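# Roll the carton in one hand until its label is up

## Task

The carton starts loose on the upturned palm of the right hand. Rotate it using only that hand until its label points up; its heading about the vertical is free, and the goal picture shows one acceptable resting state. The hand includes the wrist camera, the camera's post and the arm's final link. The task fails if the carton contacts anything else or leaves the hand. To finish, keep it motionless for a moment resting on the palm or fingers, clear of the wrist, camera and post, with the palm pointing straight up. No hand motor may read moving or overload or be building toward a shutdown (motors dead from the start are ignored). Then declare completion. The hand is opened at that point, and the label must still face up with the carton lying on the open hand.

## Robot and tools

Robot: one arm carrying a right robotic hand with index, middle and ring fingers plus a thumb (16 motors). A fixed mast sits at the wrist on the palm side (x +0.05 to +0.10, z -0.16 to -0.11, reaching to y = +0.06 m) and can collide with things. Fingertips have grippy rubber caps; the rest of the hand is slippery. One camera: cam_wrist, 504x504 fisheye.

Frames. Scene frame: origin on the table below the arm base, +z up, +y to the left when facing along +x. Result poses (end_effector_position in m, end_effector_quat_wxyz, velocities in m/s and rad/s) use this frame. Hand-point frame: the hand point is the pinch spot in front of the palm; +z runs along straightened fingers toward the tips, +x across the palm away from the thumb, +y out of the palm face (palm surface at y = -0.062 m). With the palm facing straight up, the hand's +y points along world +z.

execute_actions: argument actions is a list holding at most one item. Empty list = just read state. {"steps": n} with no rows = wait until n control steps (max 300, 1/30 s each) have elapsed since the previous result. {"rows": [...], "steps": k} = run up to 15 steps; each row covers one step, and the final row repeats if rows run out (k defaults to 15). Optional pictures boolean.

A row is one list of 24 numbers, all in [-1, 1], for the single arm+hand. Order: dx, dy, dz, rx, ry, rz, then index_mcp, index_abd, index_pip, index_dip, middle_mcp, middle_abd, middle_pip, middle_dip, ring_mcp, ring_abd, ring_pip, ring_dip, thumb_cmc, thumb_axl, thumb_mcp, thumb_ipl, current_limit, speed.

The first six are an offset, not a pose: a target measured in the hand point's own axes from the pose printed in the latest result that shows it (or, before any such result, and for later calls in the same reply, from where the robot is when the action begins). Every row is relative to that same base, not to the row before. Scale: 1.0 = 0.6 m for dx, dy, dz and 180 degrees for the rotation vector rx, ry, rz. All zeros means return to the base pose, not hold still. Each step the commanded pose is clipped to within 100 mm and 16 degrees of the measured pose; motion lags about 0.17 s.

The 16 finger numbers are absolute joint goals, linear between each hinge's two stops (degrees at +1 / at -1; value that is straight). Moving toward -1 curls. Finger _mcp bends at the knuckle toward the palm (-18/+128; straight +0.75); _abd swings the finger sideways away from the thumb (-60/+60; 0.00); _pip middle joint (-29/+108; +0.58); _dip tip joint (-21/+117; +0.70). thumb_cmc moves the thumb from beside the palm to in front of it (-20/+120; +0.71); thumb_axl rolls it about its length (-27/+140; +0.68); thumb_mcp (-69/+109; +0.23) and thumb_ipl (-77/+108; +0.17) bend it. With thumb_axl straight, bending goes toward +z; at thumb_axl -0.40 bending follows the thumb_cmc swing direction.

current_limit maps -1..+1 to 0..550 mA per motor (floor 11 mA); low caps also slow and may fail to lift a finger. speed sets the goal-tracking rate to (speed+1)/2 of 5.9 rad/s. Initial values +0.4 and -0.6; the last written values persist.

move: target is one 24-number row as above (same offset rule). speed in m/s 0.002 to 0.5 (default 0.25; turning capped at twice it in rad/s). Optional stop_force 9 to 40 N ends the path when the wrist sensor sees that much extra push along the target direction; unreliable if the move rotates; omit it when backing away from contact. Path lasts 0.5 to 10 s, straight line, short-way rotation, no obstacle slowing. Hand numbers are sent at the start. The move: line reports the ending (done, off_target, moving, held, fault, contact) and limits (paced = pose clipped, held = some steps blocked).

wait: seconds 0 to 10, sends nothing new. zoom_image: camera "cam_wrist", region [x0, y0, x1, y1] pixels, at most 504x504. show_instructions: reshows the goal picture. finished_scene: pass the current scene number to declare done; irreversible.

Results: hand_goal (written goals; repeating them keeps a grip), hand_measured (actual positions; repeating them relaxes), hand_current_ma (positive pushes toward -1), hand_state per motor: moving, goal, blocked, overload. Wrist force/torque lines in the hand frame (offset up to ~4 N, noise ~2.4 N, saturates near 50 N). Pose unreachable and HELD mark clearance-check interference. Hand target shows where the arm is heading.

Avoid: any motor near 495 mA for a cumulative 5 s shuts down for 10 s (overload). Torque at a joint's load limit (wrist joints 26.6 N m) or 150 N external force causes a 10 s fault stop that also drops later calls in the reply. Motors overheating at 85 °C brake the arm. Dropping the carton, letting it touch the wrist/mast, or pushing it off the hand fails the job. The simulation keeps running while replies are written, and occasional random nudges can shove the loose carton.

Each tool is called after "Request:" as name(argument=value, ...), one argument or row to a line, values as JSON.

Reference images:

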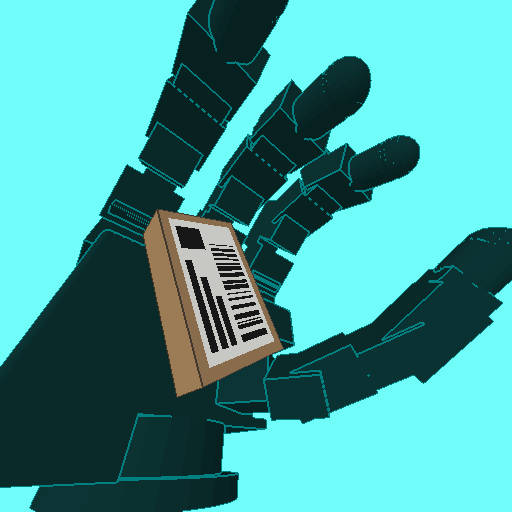

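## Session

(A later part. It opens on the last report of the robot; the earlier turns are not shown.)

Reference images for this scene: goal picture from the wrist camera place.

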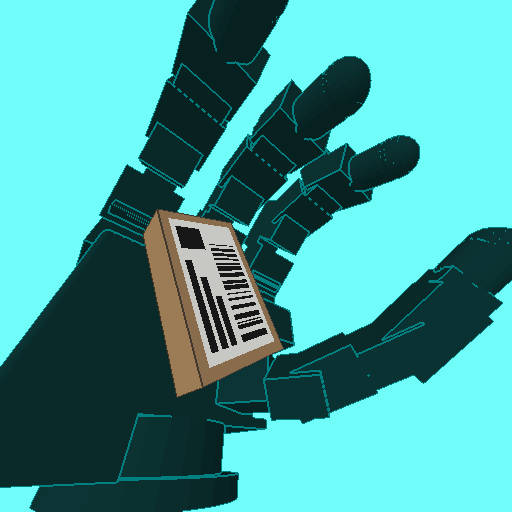

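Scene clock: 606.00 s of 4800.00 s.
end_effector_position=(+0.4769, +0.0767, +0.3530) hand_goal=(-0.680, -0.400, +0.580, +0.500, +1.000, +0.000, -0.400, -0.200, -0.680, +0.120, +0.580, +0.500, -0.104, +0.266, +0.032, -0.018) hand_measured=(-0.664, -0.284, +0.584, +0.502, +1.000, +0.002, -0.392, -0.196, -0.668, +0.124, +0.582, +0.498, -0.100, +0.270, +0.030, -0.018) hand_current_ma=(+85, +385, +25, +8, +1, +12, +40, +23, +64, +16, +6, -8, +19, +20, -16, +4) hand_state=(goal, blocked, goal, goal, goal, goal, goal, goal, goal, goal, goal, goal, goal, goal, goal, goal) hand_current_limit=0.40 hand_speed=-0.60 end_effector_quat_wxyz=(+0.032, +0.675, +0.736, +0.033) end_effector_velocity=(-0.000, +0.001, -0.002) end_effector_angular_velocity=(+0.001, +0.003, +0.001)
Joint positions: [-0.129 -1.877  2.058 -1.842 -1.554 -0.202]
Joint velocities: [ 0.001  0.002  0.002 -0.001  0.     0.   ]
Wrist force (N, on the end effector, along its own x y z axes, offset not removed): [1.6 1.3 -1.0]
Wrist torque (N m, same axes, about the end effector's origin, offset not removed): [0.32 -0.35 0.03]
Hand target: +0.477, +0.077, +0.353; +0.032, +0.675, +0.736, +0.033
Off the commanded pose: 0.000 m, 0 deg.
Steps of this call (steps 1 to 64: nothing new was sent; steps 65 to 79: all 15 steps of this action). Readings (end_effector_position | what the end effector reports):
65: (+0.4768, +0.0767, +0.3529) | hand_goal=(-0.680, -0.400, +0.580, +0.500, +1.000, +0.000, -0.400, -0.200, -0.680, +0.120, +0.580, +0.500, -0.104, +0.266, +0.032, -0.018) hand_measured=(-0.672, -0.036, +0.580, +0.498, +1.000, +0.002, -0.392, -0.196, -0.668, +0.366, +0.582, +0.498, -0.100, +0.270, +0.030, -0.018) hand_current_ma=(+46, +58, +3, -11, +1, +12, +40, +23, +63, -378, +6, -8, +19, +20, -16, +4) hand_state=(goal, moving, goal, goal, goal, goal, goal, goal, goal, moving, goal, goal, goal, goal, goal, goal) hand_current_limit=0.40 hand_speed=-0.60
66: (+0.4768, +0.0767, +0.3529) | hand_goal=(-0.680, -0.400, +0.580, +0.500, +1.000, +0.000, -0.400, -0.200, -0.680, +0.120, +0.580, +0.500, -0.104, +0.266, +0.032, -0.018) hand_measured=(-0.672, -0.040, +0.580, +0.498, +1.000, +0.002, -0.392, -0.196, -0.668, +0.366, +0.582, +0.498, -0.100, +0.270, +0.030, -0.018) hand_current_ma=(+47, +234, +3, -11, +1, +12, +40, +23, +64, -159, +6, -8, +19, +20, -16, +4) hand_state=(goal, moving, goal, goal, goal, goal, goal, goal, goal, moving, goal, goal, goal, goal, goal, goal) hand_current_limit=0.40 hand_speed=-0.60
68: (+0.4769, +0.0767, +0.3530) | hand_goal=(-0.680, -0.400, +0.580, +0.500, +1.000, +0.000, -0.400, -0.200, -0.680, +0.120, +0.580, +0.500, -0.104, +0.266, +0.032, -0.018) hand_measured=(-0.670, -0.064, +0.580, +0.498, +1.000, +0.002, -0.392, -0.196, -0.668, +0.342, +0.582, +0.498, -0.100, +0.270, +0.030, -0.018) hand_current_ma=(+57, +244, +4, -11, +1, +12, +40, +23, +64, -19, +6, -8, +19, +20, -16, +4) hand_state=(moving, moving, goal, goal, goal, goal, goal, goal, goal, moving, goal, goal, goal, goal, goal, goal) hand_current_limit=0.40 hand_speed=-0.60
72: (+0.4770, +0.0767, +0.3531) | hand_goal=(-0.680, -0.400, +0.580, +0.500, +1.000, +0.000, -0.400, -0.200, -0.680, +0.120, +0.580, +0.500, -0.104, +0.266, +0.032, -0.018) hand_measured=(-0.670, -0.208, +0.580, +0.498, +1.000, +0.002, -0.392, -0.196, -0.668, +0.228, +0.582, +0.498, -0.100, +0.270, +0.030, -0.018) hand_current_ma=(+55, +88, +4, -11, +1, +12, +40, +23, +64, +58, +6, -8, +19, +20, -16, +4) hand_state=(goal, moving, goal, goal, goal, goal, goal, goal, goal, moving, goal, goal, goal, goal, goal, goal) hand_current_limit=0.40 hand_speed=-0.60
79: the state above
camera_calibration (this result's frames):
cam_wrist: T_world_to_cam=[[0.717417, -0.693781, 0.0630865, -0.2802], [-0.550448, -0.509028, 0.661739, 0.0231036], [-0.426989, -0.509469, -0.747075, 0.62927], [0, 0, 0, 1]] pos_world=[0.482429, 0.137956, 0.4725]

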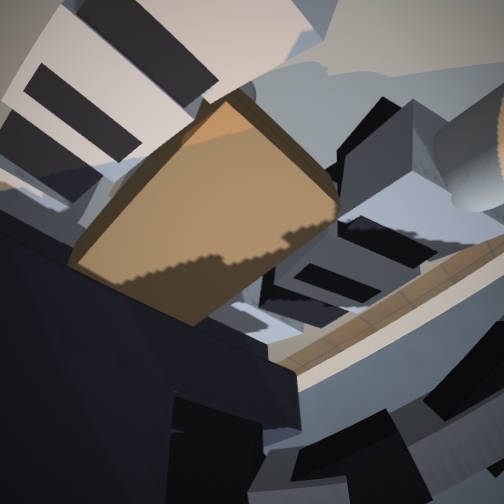

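Request:
execute_actions(
  actions=[
    {"rows": [[0,0,0,0,0,0, -0.68,-0.45,0.58,0.5, 1.0,0,-0.4,-0.2, -0.68,0.45,0.58,0.5, -0.104,0.266,0.032,-0.018, 0.4,-0.6],[0,0,0,0,0,0, -0.68,-0.45,0.58,0.5, 1.0,0,-0.4,-0.2, -0.68,0.45,0.58,0.5, -0.104,0.266,0.032,-0.018, 0.4,-0.6],[0,0,0,0,0,0, -0.68,-0.45,0.58,0.5, 1.0,0,-0.4,-0.2, -0.68,0.45,0.58,0.5, -0.104,0.266,0.032,-0.018, 0.4,-0.6],[0,0,0,0,0,0, -0.68,-0.45,0.58,0.5, 1.0,0,-0.4,-0.2, -0.68,0.45,0.58,0.5, -0.104,0.266,0.032,-0.018, 0.4,-0.6],[0,0,0,0,0,0, -0.68,-0.45,0.58,0.5, 1.0,0,-0.4,-0.2, -0.68,0.45,0.58,0.5, -0.104,0.266,0.032,-0.018, 0.4,-0.6],[0,0,0,0,0,0, -0.68,-0.45,0.58,0.5, 1.0,0,-0.4,-0.2, -0.68,0.45,0.58,0.5, -0.104,0.266,0.032,-0.018, 0.4,-0.6],[0,0,0,0,0,0, -0.68,-0.45,0.58,0.5, 1.0,0,-0.4,-0.2, -0.68,0.45,0.58,0.5, -0.104,0.266,0.032,-0.018, 0.4,-0.6],[0,0,0,0,0,0, -0.68,-0.45,0.58,0.5, 1.0,0,-0.4,-0.2, -0.68,0.45,0.58,0.5, -0.104,0.266,0.032,-0.018, 0.4,-0.6],[0,0,0,0,0,0, -0.5,-0.45,0.58,0.5, 1.0,0,-0.4,-0.2, -0.5,0.45,0.58,0.5, -0.104,0.266,0.032,-0.018, 0.4,-0.85]], "steps": 15},
  ],
)

Request:
execute_actions(
  actions=[
    {"steps": 15},
  ],
)

Scene clock: 631.60 s of 4800.00 s.
end_effector_position=(+0.4769, +0.0767, +0.3530) hand_goal=(-0.500, -0.450, +0.580, +0.500, +1.000, +0.000, -0.400, -0.200, -0.500, +0.450, +0.580, +0.500, -0.104, +0.266, +0.032, -0.018) hand_measured=(-0.624, -0.286, +0.584, +0.502, +1.000, +0.002, -0.392, -0.196, -0.626, +0.220, +0.580, +0.498, -0.100, +0.270, +0.030, -0.018) hand_current_ma=(-46, +378, +18, +8, +1, +12, +40, +23, -55, -383, +1, -6, +19, +20, -16, +4) hand_state=(moving, moving, moving, goal, goal, goal, goal, goal, moving, blocked, goal, goal, goal, goal, goal, goal) hand_current_limit=0.40 hand_speed=-0.85 end_effector_quat_wxyz=(+0.032, +0.675, +0.736, +0.033) end_effector_velocity=(-0.000, -0.001, -0.000) end_effector_angular_velocity=(+0.000, +0.001, -0.001)
Joint positions: [-0.129 -1.877  2.058 -1.842 -1.554 -0.202]
Joint velocities: [-0.001 -0.001  0.001  0.001 -0.     0.   ]
Wrist force (N, on the end effector, along its own x y z axes, offset not removed): [-1.4 -1.4 4.1]
Wrist torque (N m, same axes, about the end effector's origin, offset not removed): [-0.11 -0.05 -0.25]
Hand target: +0.477, +0.077, +0.353; +0.032, +0.675, +0.736, +0.033
Off the commanded pose: 0.000 m, 0 deg.
Steps of this call (steps 1 to 753: nothing new was sent; steps 754 to 768: all 15 steps of this action). Readings (end_effector_position | what the end effector reports):
754: (+0.4769, +0.0767, +0.3530) | hand_goal=(-0.680, -0.450, +0.580, +0.500, +1.000, +0.000, -0.400, -0.200, -0.680, +0.450, +0.580, +0.500, -0.104, +0.266, +0.032, -0.018) hand_measured=(-0.664, -0.284, +0.584, +0.502, +1.000, +0.002, -0.392, -0.196, -0.668, +0.124, +0.582, +0.498, -0.100, +0.270, +0.030, -0.018) hand_current_ma=(+85, +385, +25, +8, +1, +12, +40, +23, +64, +16, +6, -8, +19, +20, -16, +4) hand_state=(goal, moving, goal, goal, goal, goal, goal, goal, goal, moving, goal, goal, goal, goal, goal, goal) hand_current_limit=0.40 hand_speed=-0.60
755: (+0.4769, +0.0767, +0.3530) | hand_goal=(-0.680, -0.450, +0.580, +0.500, +1.000, +0.000, -0.400, -0.200, -0.680, +0.450, +0.580, +0.500, -0.104, +0.266, +0.032, -0.018) hand_measured=(-0.664, -0.284, +0.584, +0.502, +1.000, +0.002, -0.392, -0.196, -0.668, +0.132, +0.582, +0.498, -0.100, +0.270, +0.030, -0.018) hand_current_ma=(+85, +385, +25, +8, +1, +12, +40, +23, +64, -60, +6, -8, +19, +20, -16, +4) hand_state=(goal, blocked, goal, goal, goal, goal, goal, goal, goal, moving, goal, goal, goal, goal, goal, goal) hand_current_limit=0.40 hand_speed=-0.60
757: (+0.4769, +0.0767, +0.3530) | hand_goal=(-0.680, -0.450, +0.580, +0.500, +1.000, +0.000, -0.400, -0.200, -0.680, +0.450, +0.580, +0.500, -0.104, +0.266, +0.032, -0.018) hand_measured=(-0.664, -0.284, +0.584, +0.502, +1.000, +0.002, -0.392, -0.196, -0.668, +0.192, +0.582, +0.498, -0.100, +0.270, +0.030, -0.018) hand_current_ma=(+85, +385, +25, +8, +1, +12, +40, +23, +64, -66, +6, -8, +19, +20, -16, +4) hand_state=(goal, blocked, goal, goal, goal, goal, goal, goal, goal, moving, goal, goal, goal, goal, goal, goal) hand_current_limit=0.40 hand_speed=-0.60
761: (+0.4769, +0.0767, +0.3530) | hand_goal=(-0.680, -0.450, +0.580, +0.500, +1.000, +0.000, -0.400, -0.200, -0.680, +0.450, +0.580, +0.500, -0.104, +0.266, +0.032, -0.018) hand_measured=(-0.664, -0.284, +0.586, +0.502, +1.000, +0.002, -0.392, -0.196, -0.668, +0.214, +0.582, +0.498, -0.100, +0.270, +0.030, -0.018) hand_current_ma=(+85, +385, +26, +8, +1, +12, +40, +23, +67, -385, +6, -6, +19, +20, -16, +4) hand_state=(goal, blocked, goal, goal, goal, goal, goal, goal, goal, blocked, goal, goal, goal, goal, goal, goal) hand_current_limit=0.40 hand_speed=-0.60
768: the state above
camera_calibration (this result's frames):
cam_wrist: T_world_to_cam=[[0.717464, -0.693725, 0.0631766, -0.280239], [-0.550489, -0.50907, 0.661672, 0.02311], [-0.426857, -0.509504, -0.747127, 0.629262], [0, 0, 0, 1]] pos_world=[0.482388, 0.137967, 0.472552]

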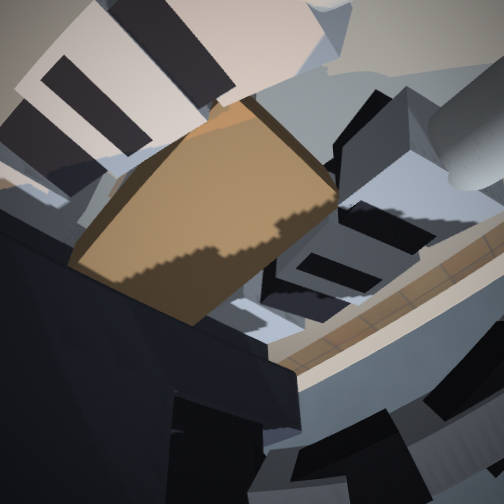

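Scene clock: 632.10 s of 4800.00 s.
end_effector_position=(+0.4769, +0.0767, +0.3529) hand_goal=(-0.500, -0.450, +0.580, +0.500, +1.000, +0.000, -0.400, -0.200, -0.500, +0.450, +0.580, +0.500, -0.104, +0.266, +0.032, -0.018) hand_measured=(-0.514, -0.292, +0.580, +0.502, +1.000, +0.002, -0.392, -0.196, -0.518, +0.222, +0.580, +0.500, -0.100, +0.270, +0.030, -0.018) hand_current_ma=(-74, +385, +3, +8, +1, +12, +40, +23, -94, -385, -2, +0, +19, +20, -16, +4) hand_state=(goal, blocked, goal, goal, goal, goal, goal, goal, goal, blocked, goal, goal, goal, goal, goal, goal) hand_current_limit=0.40 hand_speed=-0.85 end_effector_quat_wxyz=(+0.032, +0.675, +0.736, +0.033) end_effector_velocity=(+0.001, -0.001, -0.000) end_effector_angular_velocity=(-0.000, +0.001, -0.004)
Joint positions: [-0.129 -1.877  2.058 -1.842 -1.554 -0.202]
Joint velocities: [-0.001  0.002 -0.001 -0.    -0.     0.002]
Wrist force (N, on the end effector, along its own x y z axes, offset not removed): [5.1 0.1 2.3]
Wrist torque (N m, same axes, about the end effector's origin, offset not removed): [-0.05 -0.89 0.67]
Hand target: +0.477, +0.077, +0.353; +0.032, +0.675, +0.736, +0.033
Off the commanded pose: 0.000 m, 0 deg.
Steps of this call (steps 1 to 15: nothing new was sent). Readings (end_effector_position | what the end effector reports):
1: (+0.4769, +0.0767, +0.3530) | hand_goal=(-0.500, -0.450, +0.580, +0.500, +1.000, +0.000, -0.400, -0.200, -0.500, +0.450, +0.580, +0.500, -0.104, +0.266, +0.032, -0.018) hand_measured=(-0.616, -0.286, +0.584, +0.502, +1.000, +0.002, -0.392, -0.196, -0.618, +0.220, +0.580, +0.498, -0.100, +0.270, +0.030, -0.018) hand_current_ma=(-64, +379, +14, +8, +1, +12, +40, +23, -73, -384, -2, -6, +19, +20, -16, +4) hand_state=(moving, moving, moving, goal, goal, goal, goal, goal, moving, blocked, goal, goal, goal, goal, goal, goal) hand_current_limit=0.40 hand_speed=-0.85
2: (+0.4769, +0.0767, +0.3530) | hand_goal=(-0.500, -0.450, +0.580, +0.500, +1.000, +0.000, -0.400, -0.200, -0.500, +0.450, +0.580, +0.500, -0.104, +0.266, +0.032, -0.018) hand_measured=(-0.608, -0.286, +0.582, +0.502, +1.000, +0.002, -0.392, -0.196, -0.610, +0.220, +0.580, +0.498, -0.100, +0.270, +0.030, -0.018) hand_current_ma=(-78, +385, +11, +8, +1, +12, +40, +23, -85, -385, -3, -6, +19, +20, -16, +4) hand_state=(moving, moving, moving, goal, goal, goal, goal, goal, moving, blocked, goal, goal, goal, goal, goal, goal) hand_current_limit=0.40 hand_speed=-0.85
4: (+0.4769, +0.0767, +0.3530) | hand_goal=(-0.500, -0.450, +0.580, +0.500, +1.000, +0.000, -0.400, -0.200, -0.500, +0.450, +0.580, +0.500, -0.104, +0.266, +0.032, -0.018) hand_measured=(-0.588, -0.290, +0.582, +0.502, +1.000, +0.002, -0.392, -0.196, -0.590, +0.222, +0.580, +0.500, -0.100, +0.270, +0.030, -0.018) hand_current_ma=(-84, +384, +10, +8, +1, +12, +40, +23, -96, -385, -1, +2, +19, +20, -16, +4) hand_state=(moving, moving, goal, goal, goal, goal, goal, goal, moving, blocked, goal, goal, goal, goal, goal, goal) hand_current_limit=0.40 hand_speed=-0.85
8: (+0.4769, +0.0767, +0.3530) | hand_goal=(-0.500, -0.450, +0.580, +0.500, +1.000, +0.000, -0.400, -0.200, -0.500, +0.450, +0.580, +0.500, -0.104, +0.266, +0.032, -0.018) hand_measured=(-0.546, -0.292, +0.582, +0.502, +1.000, +0.002, -0.392, -0.196, -0.548, +0.222, +0.580, +0.500, -0.100, +0.270, +0.030, -0.018) hand_current_ma=(-98, +383, +4, +8, +1, +12, +40, +23, -120, -385, -2, +0, +19, +20, -16, +4) hand_state=(moving, blocked, goal, goal, goal, goal, goal, goal, moving, blocked, goal, goal, goal, goal, goal, goal) hand_current_limit=0.40 hand_speed=-0.85
15: the state above
camera_calibration (this result's frames):
cam_wrist: T_world_to_cam=[[0.717422, -0.693779, 0.063065, -0.280188], [-0.550438, -0.509044, 0.661734, 0.0231073], [-0.426994, -0.509456, -0.747082, 0.629263], [0, 0, 0, 1]] pos_world=[0.482424, 0.137956, 0.47249]

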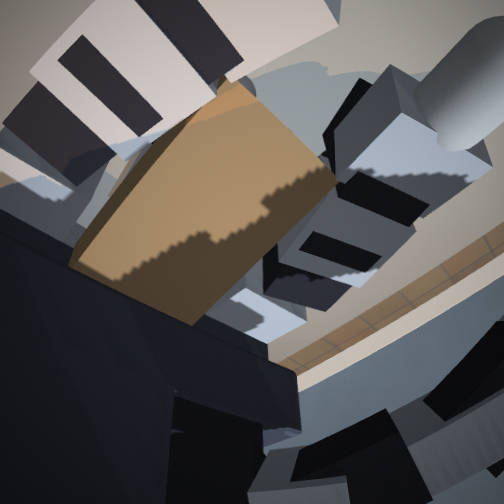

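Request:
execute_actions(
  actions=[
    {"rows": [[0,0,0,0,0,0, -0.25,-0.45,0.58,0.5, 1.0,0,-0.4,-0.2, -0.25,0.45,0.58,0.5, -0.104,0.266,0.032,-0.018, 0.4,-0.85]], "steps": 15},
  ],
)

Request:
execute_actions(
  actions=[
    {"steps": 22},
  ],
)

Scene clock: 635.37 s of 4800.00 s.
end_effector_position=(+0.4769, +0.0767, +0.3530) hand_goal=(-0.250, -0.450, +0.580, +0.500, +1.000, +0.000, -0.400, -0.200, -0.250, +0.450, +0.580, +0.500, -0.104, +0.266, +0.032, -0.018) hand_measured=(-0.342, -0.300, +0.580, +0.502, +1.000, +0.002, -0.392, -0.196, -0.344, +0.222, +0.580, +0.500, -0.100, +0.270, +0.030, -0.018) hand_current_ma=(+45, +385, +1, +8, +1, +12, +40, +23, +30, -385, -2, +0, +19, +20, -16, +4) hand_state=(moving, blocked, goal, goal, goal, goal, goal, goal, moving, blocked, goal, goal, goal, goal, goal, goal) hand_current_limit=0.40 hand_speed=-0.85 end_effector_quat_wxyz=(+0.032, +0.675, +0.736, +0.033) end_effector_velocity=(-0.001, +0.000, -0.001) end_effector_angular_velocity=(+0.000, +0.003, +0.001)
Joint positions: [-0.129 -1.877  2.058 -1.842 -1.554 -0.202]
Joint velocities: [ 0.     0.    -0.     0.003  0.    -0.   ]
Wrist force (N, on the end effector, along its own x y z axes, offset not removed): [1.8 -0.1 2.7]
Wrist torque (N m, same axes, about the end effector's origin, offset not removed): [0.11 -0.20 0.13]
Hand target: +0.477, +0.077, +0.353; +0.032, +0.675, +0.736, +0.033
Off the commanded pose: 0.000 m, 0 deg.
Steps of this call (steps 1 to 83: nothing new was sent; steps 84 to 98: all 15 steps of this action). Readings (end_effector_position | what the end effector reports):
84: (+0.4769, +0.0767, +0.3530) | hand_goal=(-0.250, -0.450, +0.580, +0.500, +1.000, +0.000, -0.400, -0.200, -0.250, +0.450, +0.580, +0.500, -0.104, +0.266, +0.032, -0.018) hand_measured=(-0.514, -0.292, +0.580, +0.502, +1.000, +0.002, -0.392, -0.196, -0.518, +0.222, +0.580, +0.500, -0.100, +0.270, +0.030, -0.018) hand_current_ma=(-74, +385, +3, +8, +1, +12, +40, +23, -94, -385, -2, +0, +19, +20, -16, +4) hand_state=(moving, blocked, goal, goal, goal, goal, goal, goal, moving, blocked, goal, goal, goal, goal, goal, goal) hand_current_limit=0.40 hand_speed=-0.85
85: (+0.4769, +0.0767, +0.3530) | hand_goal=(-0.250, -0.450, +0.580, +0.500, +1.000, +0.000, -0.400, -0.200, -0.250, +0.450, +0.580, +0.500, -0.104, +0.266, +0.032, -0.018) hand_measured=(-0.512, -0.294, +0.580, +0.502, +1.000, +0.002, -0.392, -0.196, -0.516, +0.222, +0.580, +0.500, -0.100, +0.270, +0.030, -0.018) hand_current_ma=(-122, +383, -2, +8, +1, +12, +40, +23, -141, -385, -6, +0, +19, +20, -16, +4) hand_state=(moving, blocked, goal, goal, goal, goal, goal, goal, moving, blocked, goal, goal, goal, goal, goal, goal) hand_current_limit=0.40 hand_speed=-0.85
87: (+0.4769, +0.0767, +0.3530) | hand_goal=(-0.250, -0.450, +0.580, +0.500, +1.000, +0.000, -0.400, -0.200, -0.250, +0.450, +0.580, +0.500, -0.104, +0.266, +0.032, -0.018) hand_measured=(-0.494, -0.294, +0.580, +0.502, +1.000, +0.002, -0.392, -0.196, -0.498, +0.222, +0.580, +0.500, -0.100, +0.270, +0.030, -0.018) hand_current_ma=(-88, +383, +0, +8, +1, +12, +40, +23, -107, -385, -4, +0, +19, +20, -16, +4) hand_state=(moving, blocked, goal, goal, goal, goal, goal, goal, moving, blocked, goal, goal, goal, goal, goal, goal) hand_current_limit=0.40 hand_speed=-0.85
91: (+0.4769, +0.0767, +0.3530) | hand_goal=(-0.250, -0.450, +0.580, +0.500, +1.000, +0.000, -0.400, -0.200, -0.250, +0.450, +0.580, +0.500, -0.104, +0.266, +0.032, -0.018) hand_measured=(-0.440, -0.296, +0.580, +0.502, +1.000, +0.002, -0.392, -0.196, -0.442, +0.222, +0.580, +0.500, -0.100, +0.270, +0.030, -0.018) hand_current_ma=(-46, +380, +0, +8, +1, +12, +40, +23, -58, -385, -4, +0, +19, +20, -16, +4) hand_state=(moving, moving, goal, goal, goal, goal, goal, goal, moving, blocked, goal, goal, goal, goal, goal, goal) hand_current_limit=0.40 hand_speed=-0.85
98: the state above
camera_calibration (this result's frames):
cam_wrist: T_world_to_cam=[[0.717411, -0.693787, 0.0630866, -0.280201], [-0.550452, -0.509023, 0.661739, 0.0231036], [-0.426993, -0.509465, -0.747076, 0.62927], [0, 0, 0, 1]] pos_world=[0.482431, 0.137952, 0.4725]

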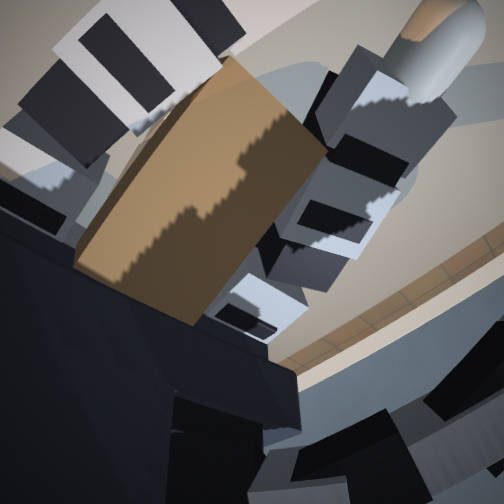

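Scene clock: 636.10 s of 4800.00 s.
end_effector_position=(+0.4769, +0.0767, +0.3530) hand_goal=(-0.250, -0.450, +0.580, +0.500, +1.000, +0.000, -0.400, -0.200, -0.250, +0.450, +0.580, +0.500, -0.104, +0.266, +0.032, -0.018) hand_measured=(-0.238, -0.300, +0.582, +0.502, +1.000, +0.002, -0.392, -0.196, -0.238, +0.222, +0.580, +0.500, -0.100, +0.270, +0.030, -0.018) hand_current_ma=(+63, +385, +5, +8, +1, +12, +40, +23, +66, -385, +4, +0, +19, +20, -16, +4) hand_state=(goal, blocked, goal, goal, goal, goal, goal, goal, goal, blocked, goal, goal, goal, goal, goal, goal) hand_current_limit=0.40 hand_speed=-0.85 end_effector_quat_wxyz=(+0.032, +0.675, +0.736, +0.033) end_effector_velocity=(+0.001, -0.000, -0.000) end_effector_angular_velocity=(+0.000, +0.000, -0.001)
Joint positions: [-0.129 -1.877  2.058 -1.842 -1.554 -0.202]
Joint velocities: [-0.001  0.002 -0.001 -0.    -0.     0.001]
Wrist force (N, on the end effector, along its own x y z axes, offset not removed): [1.7 -0.2 2.7]
Wrist torque (N m, same axes, about the end effector's origin, offset not removed): [-0.17 -0.34 0.17]
Hand target: +0.477, +0.077, +0.353; +0.032, +0.675, +0.736, +0.033
Off the commanded pose: 0.000 m, 0 deg.
Steps of this call (steps 1 to 22: nothing new was sent). Readings (end_effector_position | what the end effector reports):
1: (+0.4769, +0.0767, +0.3530) | hand_goal=(-0.250, -0.450, +0.580, +0.500, +1.000, +0.000, -0.400, -0.200, -0.250, +0.450, +0.580, +0.500, -0.104, +0.266, +0.032, -0.018) hand_measured=(-0.328, -0.300, +0.580, +0.502, +1.000, +0.002, -0.392, -0.196, -0.332, +0.222, +0.580, +0.500, -0.100, +0.270, +0.030, -0.018) hand_current_ma=(+47, +385, +2, +8, +1, +12, +40, +23, +32, -385, +0, +0, +19, +20, -16, +4) hand_state=(moving, blocked, goal, goal, goal, goal, goal, goal, moving, blocked, goal, goal, goal, goal, goal, goal) hand_current_limit=0.40 hand_speed=-0.85
2: (+0.4769, +0.0767, +0.3530) | hand_goal=(-0.250, -0.450, +0.580, +0.500, +1.000, +0.000, -0.400, -0.200, -0.250, +0.450, +0.580, +0.500, -0.104, +0.266, +0.032, -0.018) hand_measured=(-0.316, -0.300, +0.580, +0.502, +1.000, +0.002, -0.392, -0.196, -0.318, +0.222, +0.580, +0.500, -0.100, +0.270, +0.030, -0.018) hand_current_ma=(+50, +385, +3, +8, +1, +12, +40, +23, +39, -385, +2, +0, +19, +20, -16, +4) hand_state=(moving, blocked, goal, goal, goal, goal, goal, goal, moving, blocked, goal, goal, goal, goal, goal, goal) hand_current_limit=0.40 hand_speed=-0.85
4: (+0.4769, +0.0767, +0.3530) | hand_goal=(-0.250, -0.450, +0.580, +0.500, +1.000, +0.000, -0.400, -0.200, -0.250, +0.450, +0.580, +0.500, -0.104, +0.266, +0.032, -0.018) hand_measured=(-0.292, -0.300, +0.580, +0.502, +1.000, +0.002, -0.392, -0.196, -0.292, +0.222, +0.580, +0.500, -0.100, +0.270, +0.030, -0.018) hand_current_ma=(+46, +385, +3, +8, +1, +12, +40, +23, +52, -385, +4, +0, +19, +20, -16, +4) hand_state=(moving, blocked, goal, goal, goal, goal, goal, goal, moving, blocked, goal, goal, goal, goal, goal, goal) hand_current_limit=0.40 hand_speed=-0.85
8: (+0.4769, +0.0767, +0.3530) | hand_goal=(-0.250, -0.450, +0.580, +0.500, +1.000, +0.000, -0.400, -0.200, -0.250, +0.450, +0.580, +0.500, -0.104, +0.266, +0.032, -0.018) hand_measured=(-0.248, -0.300, +0.580, +0.502, +1.000, +0.002, -0.392, -0.196, -0.246, +0.222, +0.580, +0.500, -0.100, +0.270, +0.030, -0.018) hand_current_ma=(+56, +385, +5, +8, +1, +12, +40, +23, +59, -385, +4, +0, +19, +20, -16, +4) hand_state=(moving, blocked, goal, goal, goal, goal, goal, goal, moving, blocked, goal, goal, goal, goal, goal, goal) hand_current_limit=0.40 hand_speed=-0.85
22: the state above
camera_calibration (this result's frames):
cam_wrist: T_world_to_cam=[[0.717411, -0.693787, 0.0630869, -0.280201], [-0.550452, -0.509023, 0.661739, 0.0231036], [-0.426993, -0.509465, -0.747076, 0.62927], [0, 0, 0, 1]] pos_world=[0.482431, 0.137952, 0.4725]

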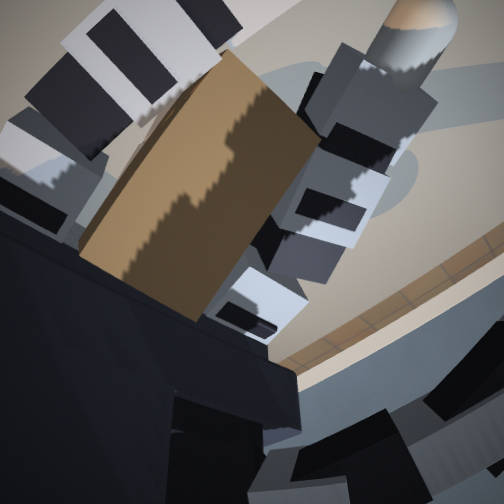

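Request:
execute_actions(
  actions=[],
)

Scene clock: 649.13 s of 4800.00 s.
end_effector_position=(+0.4769, +0.0767, +0.3529) hand_goal=(-0.250, -0.450, +0.580, +0.500, +1.000, +0.000, -0.400, -0.200, -0.250, +0.450, +0.580, +0.500, -0.104, +0.266, +0.032, -0.018) hand_measured=(-0.238, -0.300, +0.582, +0.502, +1.000, +0.002, -0.392, -0.196, -0.238, +0.222, +0.580, +0.500, -0.100, +0.270, +0.030, -0.018) hand_current_ma=(+63, +385, +5, +8, +1, +12, +40, +23, +66, -385, +4, +0, +19, +20, -16, +4) hand_state=(goal, blocked, goal, goal, goal, goal, goal, goal, goal, blocked, goal, goal, goal, goal, goal, goal) hand_current_limit=0.40 hand_speed=-0.85 end_effector_quat_wxyz=(+0.032, +0.675, +0.736, +0.033) end_effector_velocity=(-0.000, +0.000, -0.000) end_effector_angular_velocity=(+0.000, +0.001, -0.001)
Joint positions: [-0.129 -1.877  2.058 -1.842 -1.554 -0.202]
Joint velocities: [ 0.    -0.001  0.001  0.    -0.     0.001]
Wrist force (N, on the end effector, along its own x y z axes, offset not removed): [3.9 2.3 0.2]
Wrist torque (N m, same axes, about the end effector's origin, offset not removed): [0.65 -0.69 0.21]
Hand target: +0.477, +0.077, +0.353; +0.032, +0.675, +0.736, +0.033
Off the commanded pose: 0.000 m, 0 deg.
Steps of this call (steps 1 to 391: nothing new was sent). Readings (end_effector_position | what the end effector reports):
1: (+0.4769, +0.0767, +0.3530) | hand_goal=(-0.250, -0.450, +0.580, +0.500, +1.000, +0.000, -0.400, -0.200, -0.250, +0.450, +0.580, +0.500, -0.104, +0.266, +0.032, -0.018) hand_measured=(-0.238, -0.300, +0.582, +0.502, +1.000, +0.002, -0.392, -0.196, -0.238, +0.222, +0.580, +0.500, -0.100, +0.270, +0.030, -0.018) hand_current_ma=(+63, +385, +5, +8, +1, +12, +40, +23, +66, -385, +4, +0, +19, +20, -16, +4) hand_state=(goal, blocked, goal, goal, goal, goal, goal, goal, goal, blocked, goal, goal, goal, goal, goal, goal) hand_current_limit=0.40 hand_speed=-0.85
2: (+0.4769, +0.0767, +0.3530) | hand_goal=(-0.250, -0.450, +0.580, +0.500, +1.000, +0.000, -0.400, -0.200, -0.250, +0.450, +0.580, +0.500, -0.104, +0.266, +0.032, -0.018) hand_measured=(-0.238, -0.300, +0.582, +0.502, +1.000, +0.002, -0.392, -0.196, -0.238, +0.222, +0.580, +0.500, -0.100, +0.270, +0.030, -0.018) hand_current_ma=(+63, +385, +5, +8, +1, +12, +40, +23, +66, -385, +4, +0, +19, +20, -16, +4) hand_state=(goal, blocked, goal, goal, goal, goal, goal, goal, goal, blocked, goal, goal, goal, goal, goal, goal) hand_current_limit=0.40 hand_speed=-0.85
4: (+0.4769, +0.0767, +0.3530) | hand_goal=(-0.250, -0.450, +0.580, +0.500, +1.000, +0.000, -0.400, -0.200, -0.250, +0.450, +0.580, +0.500, -0.104, +0.266, +0.032, -0.018) hand_measured=(-0.238, -0.300, +0.582, +0.502, +1.000, +0.002, -0.392, -0.196, -0.238, +0.222, +0.580, +0.500, -0.100, +0.270, +0.030, -0.018) hand_current_ma=(+63, +385, +5, +8, +1, +12, +40, +23, +66, -385, +4, +0, +19, +20, -16, +4) hand_state=(goal, blocked, goal, goal, goal, goal, goal, goal, goal, blocked, goal, goal, goal, goal, goal, goal) hand_current_limit=0.40 hand_speed=-0.85
8: (+0.4769, +0.0767, +0.3530) | hand_goal=(-0.250, -0.450, +0.580, +0.500, +1.000, +0.000, -0.400, -0.200, -0.250, +0.450, +0.580, +0.500, -0.104, +0.266, +0.032, -0.018) hand_measured=(-0.238, -0.300, +0.582, +0.502, +1.000, +0.002, -0.392, -0.196, -0.238, +0.222, +0.580, +0.500, -0.100, +0.270, +0.030, -0.018) hand_current_ma=(+63, +385, +5, +8, +1, +12, +40, +23, +66, -385, +4, +0, +19, +20, -16, +4) hand_state=(goal, blocked, goal, goal, goal, goal, goal, goal, goal, blocked, goal, goal, goal, goal, goal, goal) hand_current_limit=0.40 hand_speed=-0.85
391: the state above
camera_calibration (this result's frames):
cam_wrist: T_world_to_cam=[[0.717421, -0.693779, 0.0630651, -0.280188], [-0.550438, -0.509044, 0.661734, 0.0231074], [-0.426994, -0.509456, -0.747082, 0.629264], [0, 0, 0, 1]] pos_world=[0.482424, 0.137956, 0.47249]

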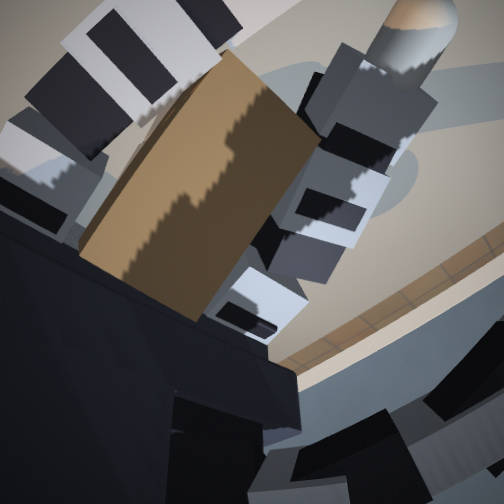

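Request:
move(
  target=[0,0.109,-0.0485,-0.111,0,0, -0.25,-0.45,0.58,0.5, 1.0,0,0.58,-0.1, -0.25,0.45,0.58,0.5, -0.104,0.266,0.032,-0.018, 0.4,-0.5],
  speed=0.12,
)

Request:
execute_actions(
  actions=[
    {"rows": [[0,0,0,0,0,0, 0.05,-0.45,0.58,0.5, 1.0,0,0.58,-0.1, 0.05,0.45,0.58,0.5, -0.104,0.266,0.032,-0.018, 0.4,-0.8]], "steps": 15},
  ],
  pictures=false,
)

Request:
wait(
  seconds=0.6,
)

Scene clock: 686.73 s of 4800.00 s.
end_effector_position=(+0.5389, +0.0821, +0.3879) hand_goal=(-0.250, -0.450, +0.580, +0.500, +1.000, +0.000, +0.580, -0.100, -0.250, +0.450, +0.580, +0.500, -0.104, +0.266, +0.032, -0.018) hand_measured=(-0.238, -0.300, +0.582, +0.502, +1.000, +0.002, +0.578, -0.102, -0.238, +0.222, +0.580, +0.500, -0.100, +0.270, +0.030, -0.018) hand_current_ma=(+65, +385, +5, +8, +1, +12, -11, -13, +68, -385, +4, +0, +19, +20, -16, +4) hand_state=(goal, blocked, goal, goal, goal, goal, goal, goal, goal, blocked, goal, goal, goal, goal, goal, goal) hand_current_limit=0.40 hand_speed=-0.50 end_effector_quat_wxyz=(+0.149, +0.660, +0.719, +0.160) end_effector_velocity=(+0.001, +0.001, +0.002) end_effector_angular_velocity=(+0.000, -0.009, +0.001)
Joint positions: [-0.133 -1.841  2.157 -2.319 -1.485 -0.188]
Joint velocities: [ 0.001  0.001  0.001 -0.011  0.001  0.001]
Wrist force (N, on the end effector, along its own x y z axes, offset not removed): [3.2 1.6 4.3]
Wrist torque (N m, same axes, about the end effector's origin, offset not removed): [0.00 -0.54 0.16]
Hand target: +0.539, +0.082, +0.388; +0.149, +0.660, +0.719, +0.160
Off the commanded pose: 0.000 m, 0 deg.
move: done
camera_calibration (this result's frames):
cam_wrist: T_world_to_cam=[[0.657109, -0.69872, 0.282838, -0.375503], [-0.739731, -0.525589, 0.420184, 0.23387], [-0.144934, -0.485331, -0.862234, 0.575297], [0, 0, 0, 1]] pos_world=[0.503127, 0.139757, 0.503979]

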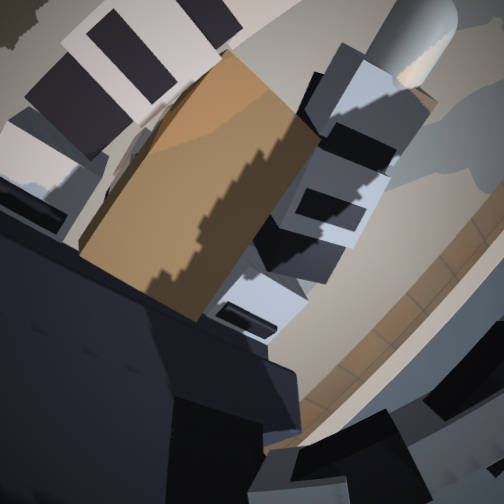

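Scene clock: 687.23 s of 4800.00 s.
end_effector_position=(+0.5389, +0.0821, +0.3879) hand_goal=(+0.050, -0.450, +0.580, +0.500, +1.000, +0.000, +0.580, -0.100, +0.050, +0.450, +0.580, +0.500, -0.104, +0.266, +0.032, -0.018) hand_measured=(-0.038, -0.300, +0.582, +0.502, +1.000, +0.002, +0.578, -0.102, -0.038, +0.222, +0.580, +0.500, -0.100, +0.270, +0.030, -0.018) hand_current_ma=(+42, +385, +5, +8, +1, +12, -11, -13, +45, -385, +4, +0, +19, +20, -16, +4) hand_state=(moving, blocked, goal, goal, goal, goal, goal, goal, moving, blocked, goal, goal, goal, goal, goal, goal) hand_current_limit=0.40 hand_speed=-0.80 end_effector_quat_wxyz=(+0.149, +0.660, +0.719, +0.160) end_effector_velocity=(-0.000, +0.000, -0.001) end_effector_angular_velocity=(-0.000, +0.002, +0.001)
Joint positions: [-0.133 -1.84   2.157 -2.319 -1.485 -0.188]
Joint velocities: [ 0.001  0.001  0.001  0.    -0.    -0.   ]
Wrist force (N, on the end effector, along its own x y z axes, offset not removed): [-1.2 -4.0 0.5]
Wrist torque (N m, same axes, about the end effector's origin, offset not removed): [-0.50 0.18 -0.17]
Hand target: +0.539, +0.082, +0.388; +0.149, +0.660, +0.719, +0.160
Off the commanded pose: 0.000 m, 0 deg.
Steps of this call (steps 1 to 15: all 15 steps of this action). Readings (end_effector_position | what the end effector reports):
1: (+0.5389, +0.0821, +0.3880) | hand_goal=(+0.050, -0.450, +0.580, +0.500, +1.000, +0.000, +0.580, -0.100, +0.050, +0.450, +0.580, +0.500, -0.104, +0.266, +0.032, -0.018) hand_measured=(-0.238, -0.300, +0.582, +0.502, +1.000, +0.002, +0.578, -0.102, -0.238, +0.222, +0.580, +0.500, -0.100, +0.270, +0.030, -0.018) hand_current_ma=(+65, +385, +5, +8, +1, +12, -11, -13, +68, -385, +4, +0, +19, +20, -16, +4) hand_state=(moving, blocked, goal, goal, goal, goal, goal, goal, moving, blocked, goal, goal, goal, goal, goal, goal) hand_current_limit=0.40 hand_speed=-0.80
2: (+0.5389, +0.0821, +0.3880) | hand_goal=(+0.050, -0.450, +0.580, +0.500, +1.000, +0.000, +0.580, -0.100, +0.050, +0.450, +0.580, +0.500, -0.104, +0.266, +0.032, -0.018) hand_measured=(-0.234, -0.300, +0.582, +0.502, +1.000, +0.002, +0.578, -0.102, -0.234, +0.222, +0.580, +0.500, -0.100, +0.270, +0.030, -0.018) hand_current_ma=(+33, +385, +5, +8, +1, +12, -11, -13, +35, -385, +4, +0, +19, +20, -16, +4) hand_state=(moving, blocked, goal, goal, goal, goal, goal, goal, moving, blocked, goal, goal, goal, goal, goal, goal) hand_current_limit=0.40 hand_speed=-0.80
4: (+0.5389, +0.0821, +0.3880) | hand_goal=(+0.050, -0.450, +0.580, +0.500, +1.000, +0.000, +0.580, -0.100, +0.050, +0.450, +0.580, +0.500, -0.104, +0.266, +0.032, -0.018) hand_measured=(-0.208, -0.300, +0.582, +0.502, +1.000, +0.002, +0.578, -0.102, -0.208, +0.222, +0.580, +0.500, -0.100, +0.270, +0.030, -0.018) hand_current_ma=(+41, +385, +5, +8, +1, +12, -11, -13, +44, -385, +4, +0, +19, +20, -16, +4) hand_state=(moving, blocked, goal, goal, goal, goal, goal, goal, moving, blocked, goal, goal, goal, goal, goal, goal) hand_current_limit=0.40 hand_speed=-0.80
8: (+0.5389, +0.0821, +0.3879) | hand_goal=(+0.050, -0.450, +0.580, +0.500, +1.000, +0.000, +0.580, -0.100, +0.050, +0.450, +0.580, +0.500, -0.104, +0.266, +0.032, -0.018) hand_measured=(-0.146, -0.300, +0.582, +0.502, +1.000, +0.002, +0.578, -0.102, -0.146, +0.222, +0.580, +0.500, -0.100, +0.270, +0.030, -0.018) hand_current_ma=(+43, +385, +5, +8, +1, +12, -11, -13, +46, -385, +4, +0, +19, +20, -16, +4) hand_state=(moving, blocked, goal, goal, goal, goal, goal, goal, moving, blocked, goal, goal, goal, goal, goal, goal) hand_current_limit=0.40 hand_speed=-0.80
15: the state above

Scene clock: 687.83 s of 4800.00 s.
end_effector_position=(+0.5389, +0.0821, +0.3879) hand_goal=(+0.050, -0.450, +0.580, +0.500, +1.000, +0.000, +0.580, -0.100, +0.050, +0.450, +0.580, +0.500, -0.104, +0.266, +0.032, -0.018) hand_measured=(+0.062, -0.300, +0.582, +0.502, +1.000, +0.002, +0.578, -0.102, +0.062, +0.222, +0.580, +0.500, -0.100, +0.270, +0.030, -0.018) hand_current_ma=(+64, +385, +6, +8, +1, +12, -11, -13, +67, -385, +4, +0, +19, +20, -16, +4) hand_state=(goal, blocked, goal, goal, goal, goal, goal, goal, goal, blocked, goal, goal, goal, goal, goal, goal) hand_current_limit=0.40 hand_speed=-0.80 end_effector_quat_wxyz=(+0.149, +0.660, +0.719, +0.160) end_effector_velocity=(+0.000, +0.000, +0.001) end_effector_angular_velocity=(+0.001, -0.001, +0.000)
Joint positions: [-0.133 -1.84   2.157 -2.319 -1.485 -0.188]
Joint velocities: [ 0.     0.    -0.001  0.     0.001  0.   ]
Wrist force (N, on the end effector, along its own x y z axes, offset not removed): [2.8 -0.1 3.5]
Wrist torque (N m, same axes, about the end effector's origin, offset not removed): [-0.25 -0.66 0.25]
Hand target: +0.539, +0.082, +0.388; +0.149, +0.660, +0.719, +0.160
Off the commanded pose: 0.000 m, 0 deg.
Steps of this call (steps 1 to 18: nothing new was sent). Readings (end_effector_position | what the end effector reports):
1: (+0.5389, +0.0821, +0.3879) | hand_goal=(+0.050, -0.450, +0.580, +0.500, +1.000, +0.000, +0.580, -0.100, +0.050, +0.450, +0.580, +0.500, -0.104, +0.266, +0.032, -0.018) hand_measured=(-0.024, -0.300, +0.582, +0.502, +1.000, +0.002, +0.578, -0.102, -0.022, +0.222, +0.580, +0.500, -0.100, +0.270, +0.030, -0.018) hand_current_ma=(+42, +385, +5, +8, +1, +12, -11, -13, +45, -385, +4, +0, +19, +20, -16, +4) hand_state=(moving, blocked, goal, goal, goal, goal, goal, goal, moving, blocked, goal, goal, goal, goal, goal, goal) hand_current_limit=0.40 hand_speed=-0.80
2: (+0.5389, +0.0821, +0.3879) | hand_goal=(+0.050, -0.450, +0.580, +0.500, +1.000, +0.000, +0.580, -0.100, +0.050, +0.450, +0.580, +0.500, -0.104, +0.266, +0.032, -0.018) hand_measured=(-0.008, -0.300, +0.582, +0.502, +1.000, +0.002, +0.578, -0.102, -0.008, +0.222, +0.580, +0.500, -0.100, +0.270, +0.030, -0.018) hand_current_ma=(+42, +385, +5, +8, +1, +12, -11, -13, +45, -385, +4, +0, +19, +20, -16, +4) hand_state=(moving, blocked, goal, goal, goal, goal, goal, goal, moving, blocked, goal, goal, goal, goal, goal, goal) hand_current_limit=0.40 hand_speed=-0.80
4: (+0.5389, +0.0821, +0.3879) | hand_goal=(+0.050, -0.450, +0.580, +0.500, +1.000, +0.000, +0.580, -0.100, +0.050, +0.450, +0.580, +0.500, -0.104, +0.266, +0.032, -0.018) hand_measured=(+0.022, -0.300, +0.582, +0.502, +1.000, +0.002, +0.578, -0.102, +0.024, +0.222, +0.580, +0.500, -0.100, +0.270, +0.030, -0.018) hand_current_ma=(+42, +385, +5, +8, +1, +12, -11, -13, +44, -385, +4, +0, +19, +20, -16, +4) hand_state=(moving, blocked, goal, goal, goal, goal, goal, goal, moving, blocked, goal, goal, goal, goal, goal, goal) hand_current_limit=0.40 hand_speed=-0.80
8: (+0.5389, +0.0821, +0.3879) | hand_goal=(+0.050, -0.450, +0.580, +0.500, +1.000, +0.000, +0.580, -0.100, +0.050, +0.450, +0.580, +0.500, -0.104, +0.266, +0.032, -0.018) hand_measured=(+0.062, -0.300, +0.582, +0.502, +1.000, +0.002, +0.578, -0.102, +0.062, +0.222, +0.580, +0.500, -0.100, +0.270, +0.030, -0.018) hand_current_ma=(+66, +385, +6, +8, +1, +12, -11, -12, +68, -385, +4, +0, +19, +20, -16, +4) hand_state=(moving, blocked, goal, goal, goal, goal, goal, goal, moving, blocked, goal, goal, goal, goal, goal, goal) hand_current_limit=0.40 hand_speed=-0.80
18: the state above
camera_calibration (this result's frames):
cam_wrist: T_world_to_cam=[[0.657148, -0.698731, 0.282723, -0.375445], [-0.739677, -0.525617, 0.420243, 0.233854], [-0.145033, -0.485286, -0.862243, 0.575297], [0, 0, 0, 1]] pos_world=[0.503136, 0.139766, 0.503917]

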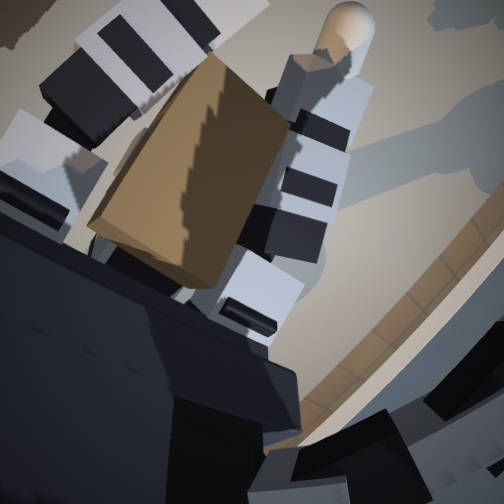

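Request:
zoom_image(
  camera="cam_wrist",
  region=[40, 30, 340, 330],
)

Region (40, 30, 340, 330) of cam_wrist's 504x504 image, scaled by 1.680, with more detail than that image has.

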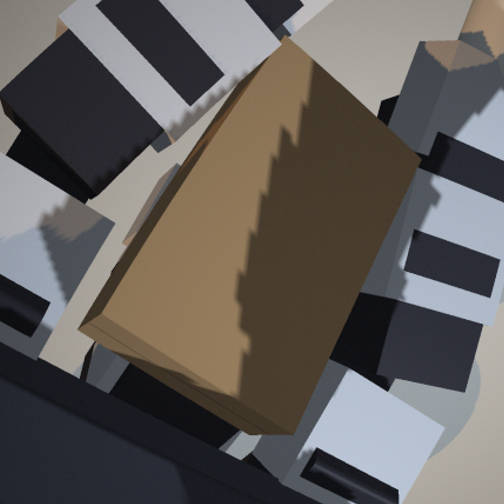

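Request:
move(
  target=[0,0.073,-0.027,-0.072,0,0, 0.08,-0.45,0.58,0.5, 0.45,0,0.58,-0.05, 0.08,0.45,0.58,0.5, -0.104,0.266,0.032,-0.018, 0.4,-0.7],
  speed=0.12,
)

Scene clock: 721.10 s of 4800.00 s.
end_effector_position=(+0.5713, +0.0849, +0.4211) hand_goal=(+0.080, -0.450, +0.580, +0.500, +0.450, +0.000, +0.580, -0.050, +0.080, +0.450, +0.580, +0.500, -0.104, +0.266, +0.032, -0.018) hand_measured=(+0.092, -0.300, +0.582, +0.502, +0.470, +0.002, +0.580, -0.052, +0.092, +0.222, +0.580, +0.500, -0.100, +0.270, +0.030, -0.018) hand_current_ma=(+65, +385, +6, +8, +112, +12, +0, -13, +68, -385, +4, +0, +19, +20, -16, +4) hand_state=(goal, blocked, goal, goal, blocked, goal, goal, goal, goal, blocked, goal, goal, goal, goal, goal, goal) hand_current_limit=0.40 hand_speed=-0.70 end_effector_quat_wxyz=(+0.222, +0.639, +0.696, +0.240) end_effector_velocity=(+0.001, +0.000, -0.000) end_effector_angular_velocity=(+0.001, -0.005, +0.000)
Joint positions: [-0.134 -1.784  2.196 -2.637 -1.445 -0.165]
Joint velocities: [ 0.001  0.005  0.002 -0.012  0.001  0.001]
Wrist force (N, on the end effector, along its own x y z axes, offset not removed): [3.2 1.3 5.8]
Wrist torque (N m, same axes, about the end effector's origin, offset not removed): [-0.11 -0.58 0.27]
Hand target: +0.571, +0.085, +0.421; +0.222, +0.639, +0.696, +0.240
Off the commanded pose: 0.000 m, 0 deg.
move: done
camera_calibration (this result's frames):
cam_wrist: T_world_to_cam=[[0.579342, -0.705275, 0.408596, -0.412183], [-0.813432, -0.532178, 0.234764, 0.366152], [0.0518725, -0.468374, -0.882006, 0.504438], [0, 0, 0, 1]] pos_world=[0.510469, 0.140421, 0.527374]

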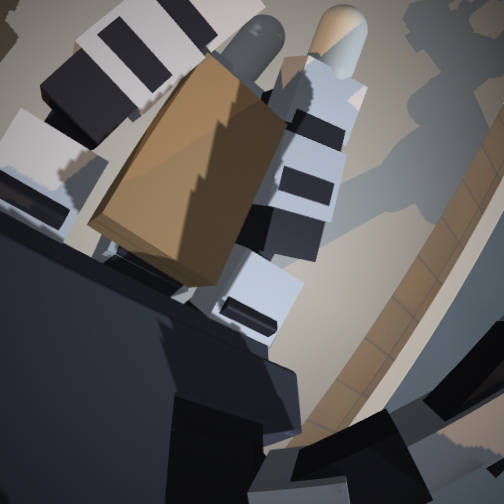

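Request:
execute_actions(
  actions=[
    {"rows": [[0,0,0,0,0,0, 0.08,-0.2,0.58,0.5, 0.47,0,0.58,-0.05, 0.08,0.13,0.58,0.5, -0.104,0.266,0.032,-0.018, 0.4,-0.85]], "steps": 15},
  ],
  pictures=true,
)

Scene clock: 725.50 s of 4800.00 s.
end_effector_position=(+0.5713, +0.0849, +0.4210) hand_goal=(+0.080, -0.200, +0.580, +0.500, +0.470, +0.000, +0.580, -0.050, +0.080, +0.130, +0.580, +0.500, -0.104, +0.266, +0.032, -0.018) hand_measured=(+0.092, -0.210, +0.582, +0.502, +0.484, +0.002, +0.580, -0.052, +0.094, +0.136, +0.580, +0.500, -0.100, +0.270, +0.030, -0.018) hand_current_ma=(+66, -10, +6, +8, +76, +12, +4, -12, +73, +12, +5, +0, +19, +20, -16, +4) hand_state=(goal, moving, goal, goal, goal, goal, goal, goal, goal, moving, goal, goal, goal, goal, goal, goal) hand_current_limit=0.40 hand_speed=-0.85 end_effector_quat_wxyz=(+0.222, +0.639, +0.696, +0.240) end_effector_velocity=(-0.000, +0.000, -0.001) end_effector_angular_velocity=(-0.000, +0.001, -0.000)
Joint positions: [-0.134 -1.784  2.196 -2.637 -1.445 -0.164]
Joint velocities: [ 0.    -0.     0.001  0.    -0.001  0.   ]
Wrist force (N, on the end effector, along its own x y z axes, offset not removed): [-1.8 -0.7 1.4]
Wrist torque (N m, same axes, about the end effector's origin, offset not removed): [-0.11 0.16 -0.30]
Hand target: +0.571, +0.085, +0.421; +0.222, +0.639, +0.696, +0.240
Off the commanded pose: 0.000 m, 0 deg.
Steps of this call (steps 1 to 117: nothing new was sent; steps 118 to 132: all 15 steps of this action). Readings (end_effector_position | what the end effector reports):
118: (+0.5714, +0.0849, +0.4212) | hand_goal=(+0.080, -0.200, +0.580, +0.500, +0.470, +0.000, +0.580, -0.050, +0.080, +0.130, +0.580, +0.500, -0.104, +0.266, +0.032, -0.018) hand_measured=(+0.092, -0.300, +0.582, +0.502, +0.470, +0.002, +0.580, -0.052, +0.092, +0.222, +0.580, +0.500, -0.100, +0.270, +0.030, -0.018) hand_current_ma=(+66, +385, +6, +8, +112, +12, +0, -13, +68, -385, +4, +0, +19, +20, -16, +4) hand_state=(goal, moving, goal, goal, moving, goal, goal, goal, goal, moving, goal, goal, goal, goal, goal, goal) hand_current_limit=0.40 hand_speed=-0.85
119: (+0.5714, +0.0849, +0.4212) | hand_goal=(+0.080, -0.200, +0.580, +0.500, +0.470, +0.000, +0.580, -0.050, +0.080, +0.130, +0.580, +0.500, -0.104, +0.266, +0.032, -0.018) hand_measured=(+0.092, -0.300, +0.582, +0.502, +0.470, +0.002, +0.580, -0.052, +0.092, +0.222, +0.580, +0.500, -0.100, +0.270, +0.030, -0.018) hand_current_ma=(+66, +303, +6, +8, +33, +12, +0, -13, +68, -301, +4, +0, +19, +20, -16, +4) hand_state=(goal, moving, goal, goal, moving, goal, goal, goal, goal, moving, goal, goal, goal, goal, goal, goal) hand_current_limit=0.40 hand_speed=-0.85
121: (+0.5714, +0.0849, +0.4211) | hand_goal=(+0.080, -0.200, +0.580, +0.500, +0.470, +0.000, +0.580, -0.050, +0.080, +0.130, +0.580, +0.500, -0.104, +0.266, +0.032, -0.018) hand_measured=(+0.092, -0.298, +0.582, +0.502, +0.476, +0.002, +0.580, -0.052, +0.092, +0.220, +0.580, +0.500, -0.100, +0.270, +0.030, -0.018) hand_current_ma=(+66, +184, +6, +8, +41, +12, +0, -13, +69, -182, +4, +0, +19, +20, -16, +4) hand_state=(goal, moving, goal, goal, moving, goal, goal, goal, goal, moving, goal, goal, goal, goal, goal, goal) hand_current_limit=0.40 hand_speed=-0.85
125: (+0.5714, +0.0849, +0.4209) | hand_goal=(+0.080, -0.200, +0.580, +0.500, +0.470, +0.000, +0.580, -0.050, +0.080, +0.130, +0.580, +0.500, -0.104, +0.266, +0.032, -0.018) hand_measured=(+0.092, -0.286, +0.582, +0.502, +0.478, +0.002, +0.580, -0.052, +0.094, +0.206, +0.580, +0.500, -0.100, +0.270, +0.030, -0.018) hand_current_ma=(+66, +7, +6, +8, +40, +12, +0, -13, +74, -7, +6, +0, +19, +20, -16, +4) hand_state=(goal, moving, goal, goal, goal, goal, goal, goal, goal, moving, goal, goal, goal, goal, goal, goal) hand_current_limit=0.40 hand_speed=-0.85
132: the state above
camera_calibration (this result's frames):
cam_wrist: T_world_to_cam=[[0.579407, -0.705341, 0.408389, -0.412054], [-0.813396, -0.532208, 0.234822, 0.366144], [0.0517181, -0.46824, -0.882087, 0.504466], [0, 0, 0, 1]] pos_world=[0.510477, 0.140437, 0.527283]

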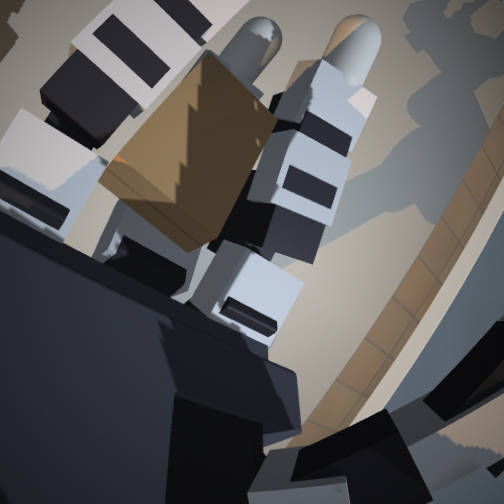

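Request:
wait(
  seconds=0.3,
)

Scene clock: 727.20 s of 4800.00 s.
end_effector_position=(+0.5713, +0.0849, +0.4211) hand_goal=(+0.080, -0.200, +0.580, +0.500, +0.470, +0.000, +0.580, -0.050, +0.080, +0.130, +0.580, +0.500, -0.104, +0.266, +0.032, -0.018) hand_measured=(+0.092, -0.202, +0.582, +0.502, +0.484, +0.002, +0.580, -0.052, +0.094, +0.134, +0.580, +0.500, -0.100, +0.270, +0.030, -0.018) hand_current_ma=(+66, -10, +6, +8, +76, +12, +4, -12, +73, +14, +5, +0, +19, +20, -16, +4) hand_state=(goal, goal, goal, goal, goal, goal, goal, goal, goal, goal, goal, goal, goal, goal, goal, goal) hand_current_limit=0.40 hand_speed=-0.85 end_effector_quat_wxyz=(+0.222, +0.639, +0.696, +0.240) end_effector_velocity=(+0.000, +0.000, +0.001) end_effector_angular_velocity=(-0.001, -0.004, +0.001)
Joint positions: [-0.134 -1.784  2.196 -2.637 -1.445 -0.165]
Joint velocities: [ 0.001  0.    -0.001 -0.004 -0.    -0.001]
Wrist force (N, on the end effector, along its own x y z axes, offset not removed): [1.3 -3.1 1.0]
Wrist torque (N m, same axes, about the end effector's origin, offset not removed): [-0.13 -0.10 -0.03]
Hand target: +0.571, +0.085, +0.421; +0.222, +0.639, +0.696, +0.240
Off the commanded pose: 0.000 m, 0 deg.
Steps of this call (steps 1 to 51: nothing new was sent). Readings (end_effector_position | what the end effector reports):
1: (+0.5713, +0.0849, +0.4210) | hand_goal=(+0.080, -0.200, +0.580, +0.500, +0.470, +0.000, +0.580, -0.050, +0.080, +0.130, +0.580, +0.500, -0.104, +0.266, +0.032, -0.018) hand_measured=(+0.092, -0.204, +0.582, +0.502, +0.484, +0.002, +0.580, -0.052, +0.094, +0.134, +0.580, +0.500, -0.100, +0.270, +0.030, -0.018) hand_current_ma=(+66, -7, +6, +8, +76, +12, +4, -12, +73, +13, +5, +0, +19, +20, -16, +4) hand_state=(goal, moving, goal, goal, goal, goal, goal, goal, goal, moving, goal, goal, goal, goal, goal, goal) hand_current_limit=0.40 hand_speed=-0.85
2: (+0.5713, +0.0849, +0.4210) | hand_goal=(+0.080, -0.200, +0.580, +0.500, +0.470, +0.000, +0.580, -0.050, +0.080, +0.130, +0.580, +0.500, -0.104, +0.266, +0.032, -0.018) hand_measured=(+0.092, -0.202, +0.582, +0.502, +0.484, +0.002, +0.580, -0.052, +0.094, +0.134, +0.580, +0.500, -0.100, +0.270, +0.030, -0.018) hand_current_ma=(+66, -8, +6, +8, +76, +12, +4, -12, +73, +14, +5, +0, +19, +20, -16, +4) hand_state=(goal, moving, goal, goal, goal, goal, goal, goal, goal, goal, goal, goal, goal, goal, goal, goal) hand_current_limit=0.40 hand_speed=-0.85
4: (+0.5713, +0.0849, +0.4211) | hand_goal=(+0.080, -0.200, +0.580, +0.500, +0.470, +0.000, +0.580, -0.050, +0.080, +0.130, +0.580, +0.500, -0.104, +0.266, +0.032, -0.018) hand_measured=(+0.092, -0.202, +0.582, +0.502, +0.484, +0.002, +0.580, -0.052, +0.094, +0.134, +0.580, +0.500, -0.100, +0.270, +0.030, -0.018) hand_current_ma=(+66, -10, +6, +8, +76, +12, +4, -12, +73, +14, +5, +0, +19, +20, -16, +4) hand_state=(goal, goal, goal, goal, goal, goal, goal, goal, goal, goal, goal, goal, goal, goal, goal, goal) hand_current_limit=0.40 hand_speed=-0.85
8: (+0.5713, +0.0849, +0.4211) | hand_goal=(+0.080, -0.200, +0.580, +0.500, +0.470, +0.000, +0.580, -0.050, +0.080, +0.130, +0.580, +0.500, -0.104, +0.266, +0.032, -0.018) hand_measured=(+0.092, -0.202, +0.582, +0.502, +0.484, +0.002, +0.580, -0.052, +0.094, +0.134, +0.580, +0.500, -0.100, +0.270, +0.030, -0.018) hand_current_ma=(+66, -10, +6, +8, +76, +12, +4, -12, +73, +14, +5, +0, +19, +20, -16, +4) hand_state=(goal, goal, goal, goal, goal, goal, goal, goal, goal, goal, goal, goal, goal, goal, goal, goal) hand_current_limit=0.40 hand_speed=-0.85
51: the state above
camera_calibration (this result's frames):
cam_wrist: T_world_to_cam=[[0.579341, -0.705275, 0.408596, -0.412183], [-0.813433, -0.532178, 0.234764, 0.366153], [0.0518727, -0.468374, -0.882006, 0.504438], [0, 0, 0, 1]] pos_world=[0.510469, 0.140421, 0.527374]

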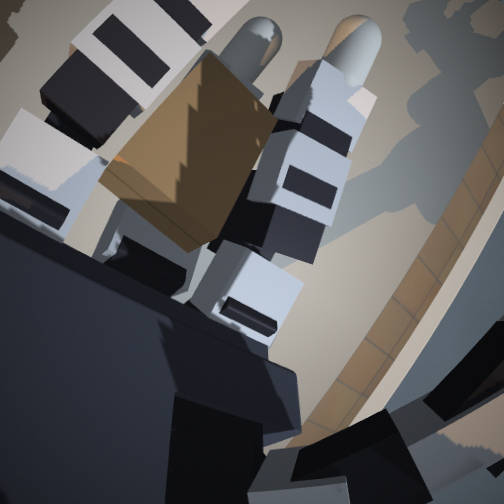

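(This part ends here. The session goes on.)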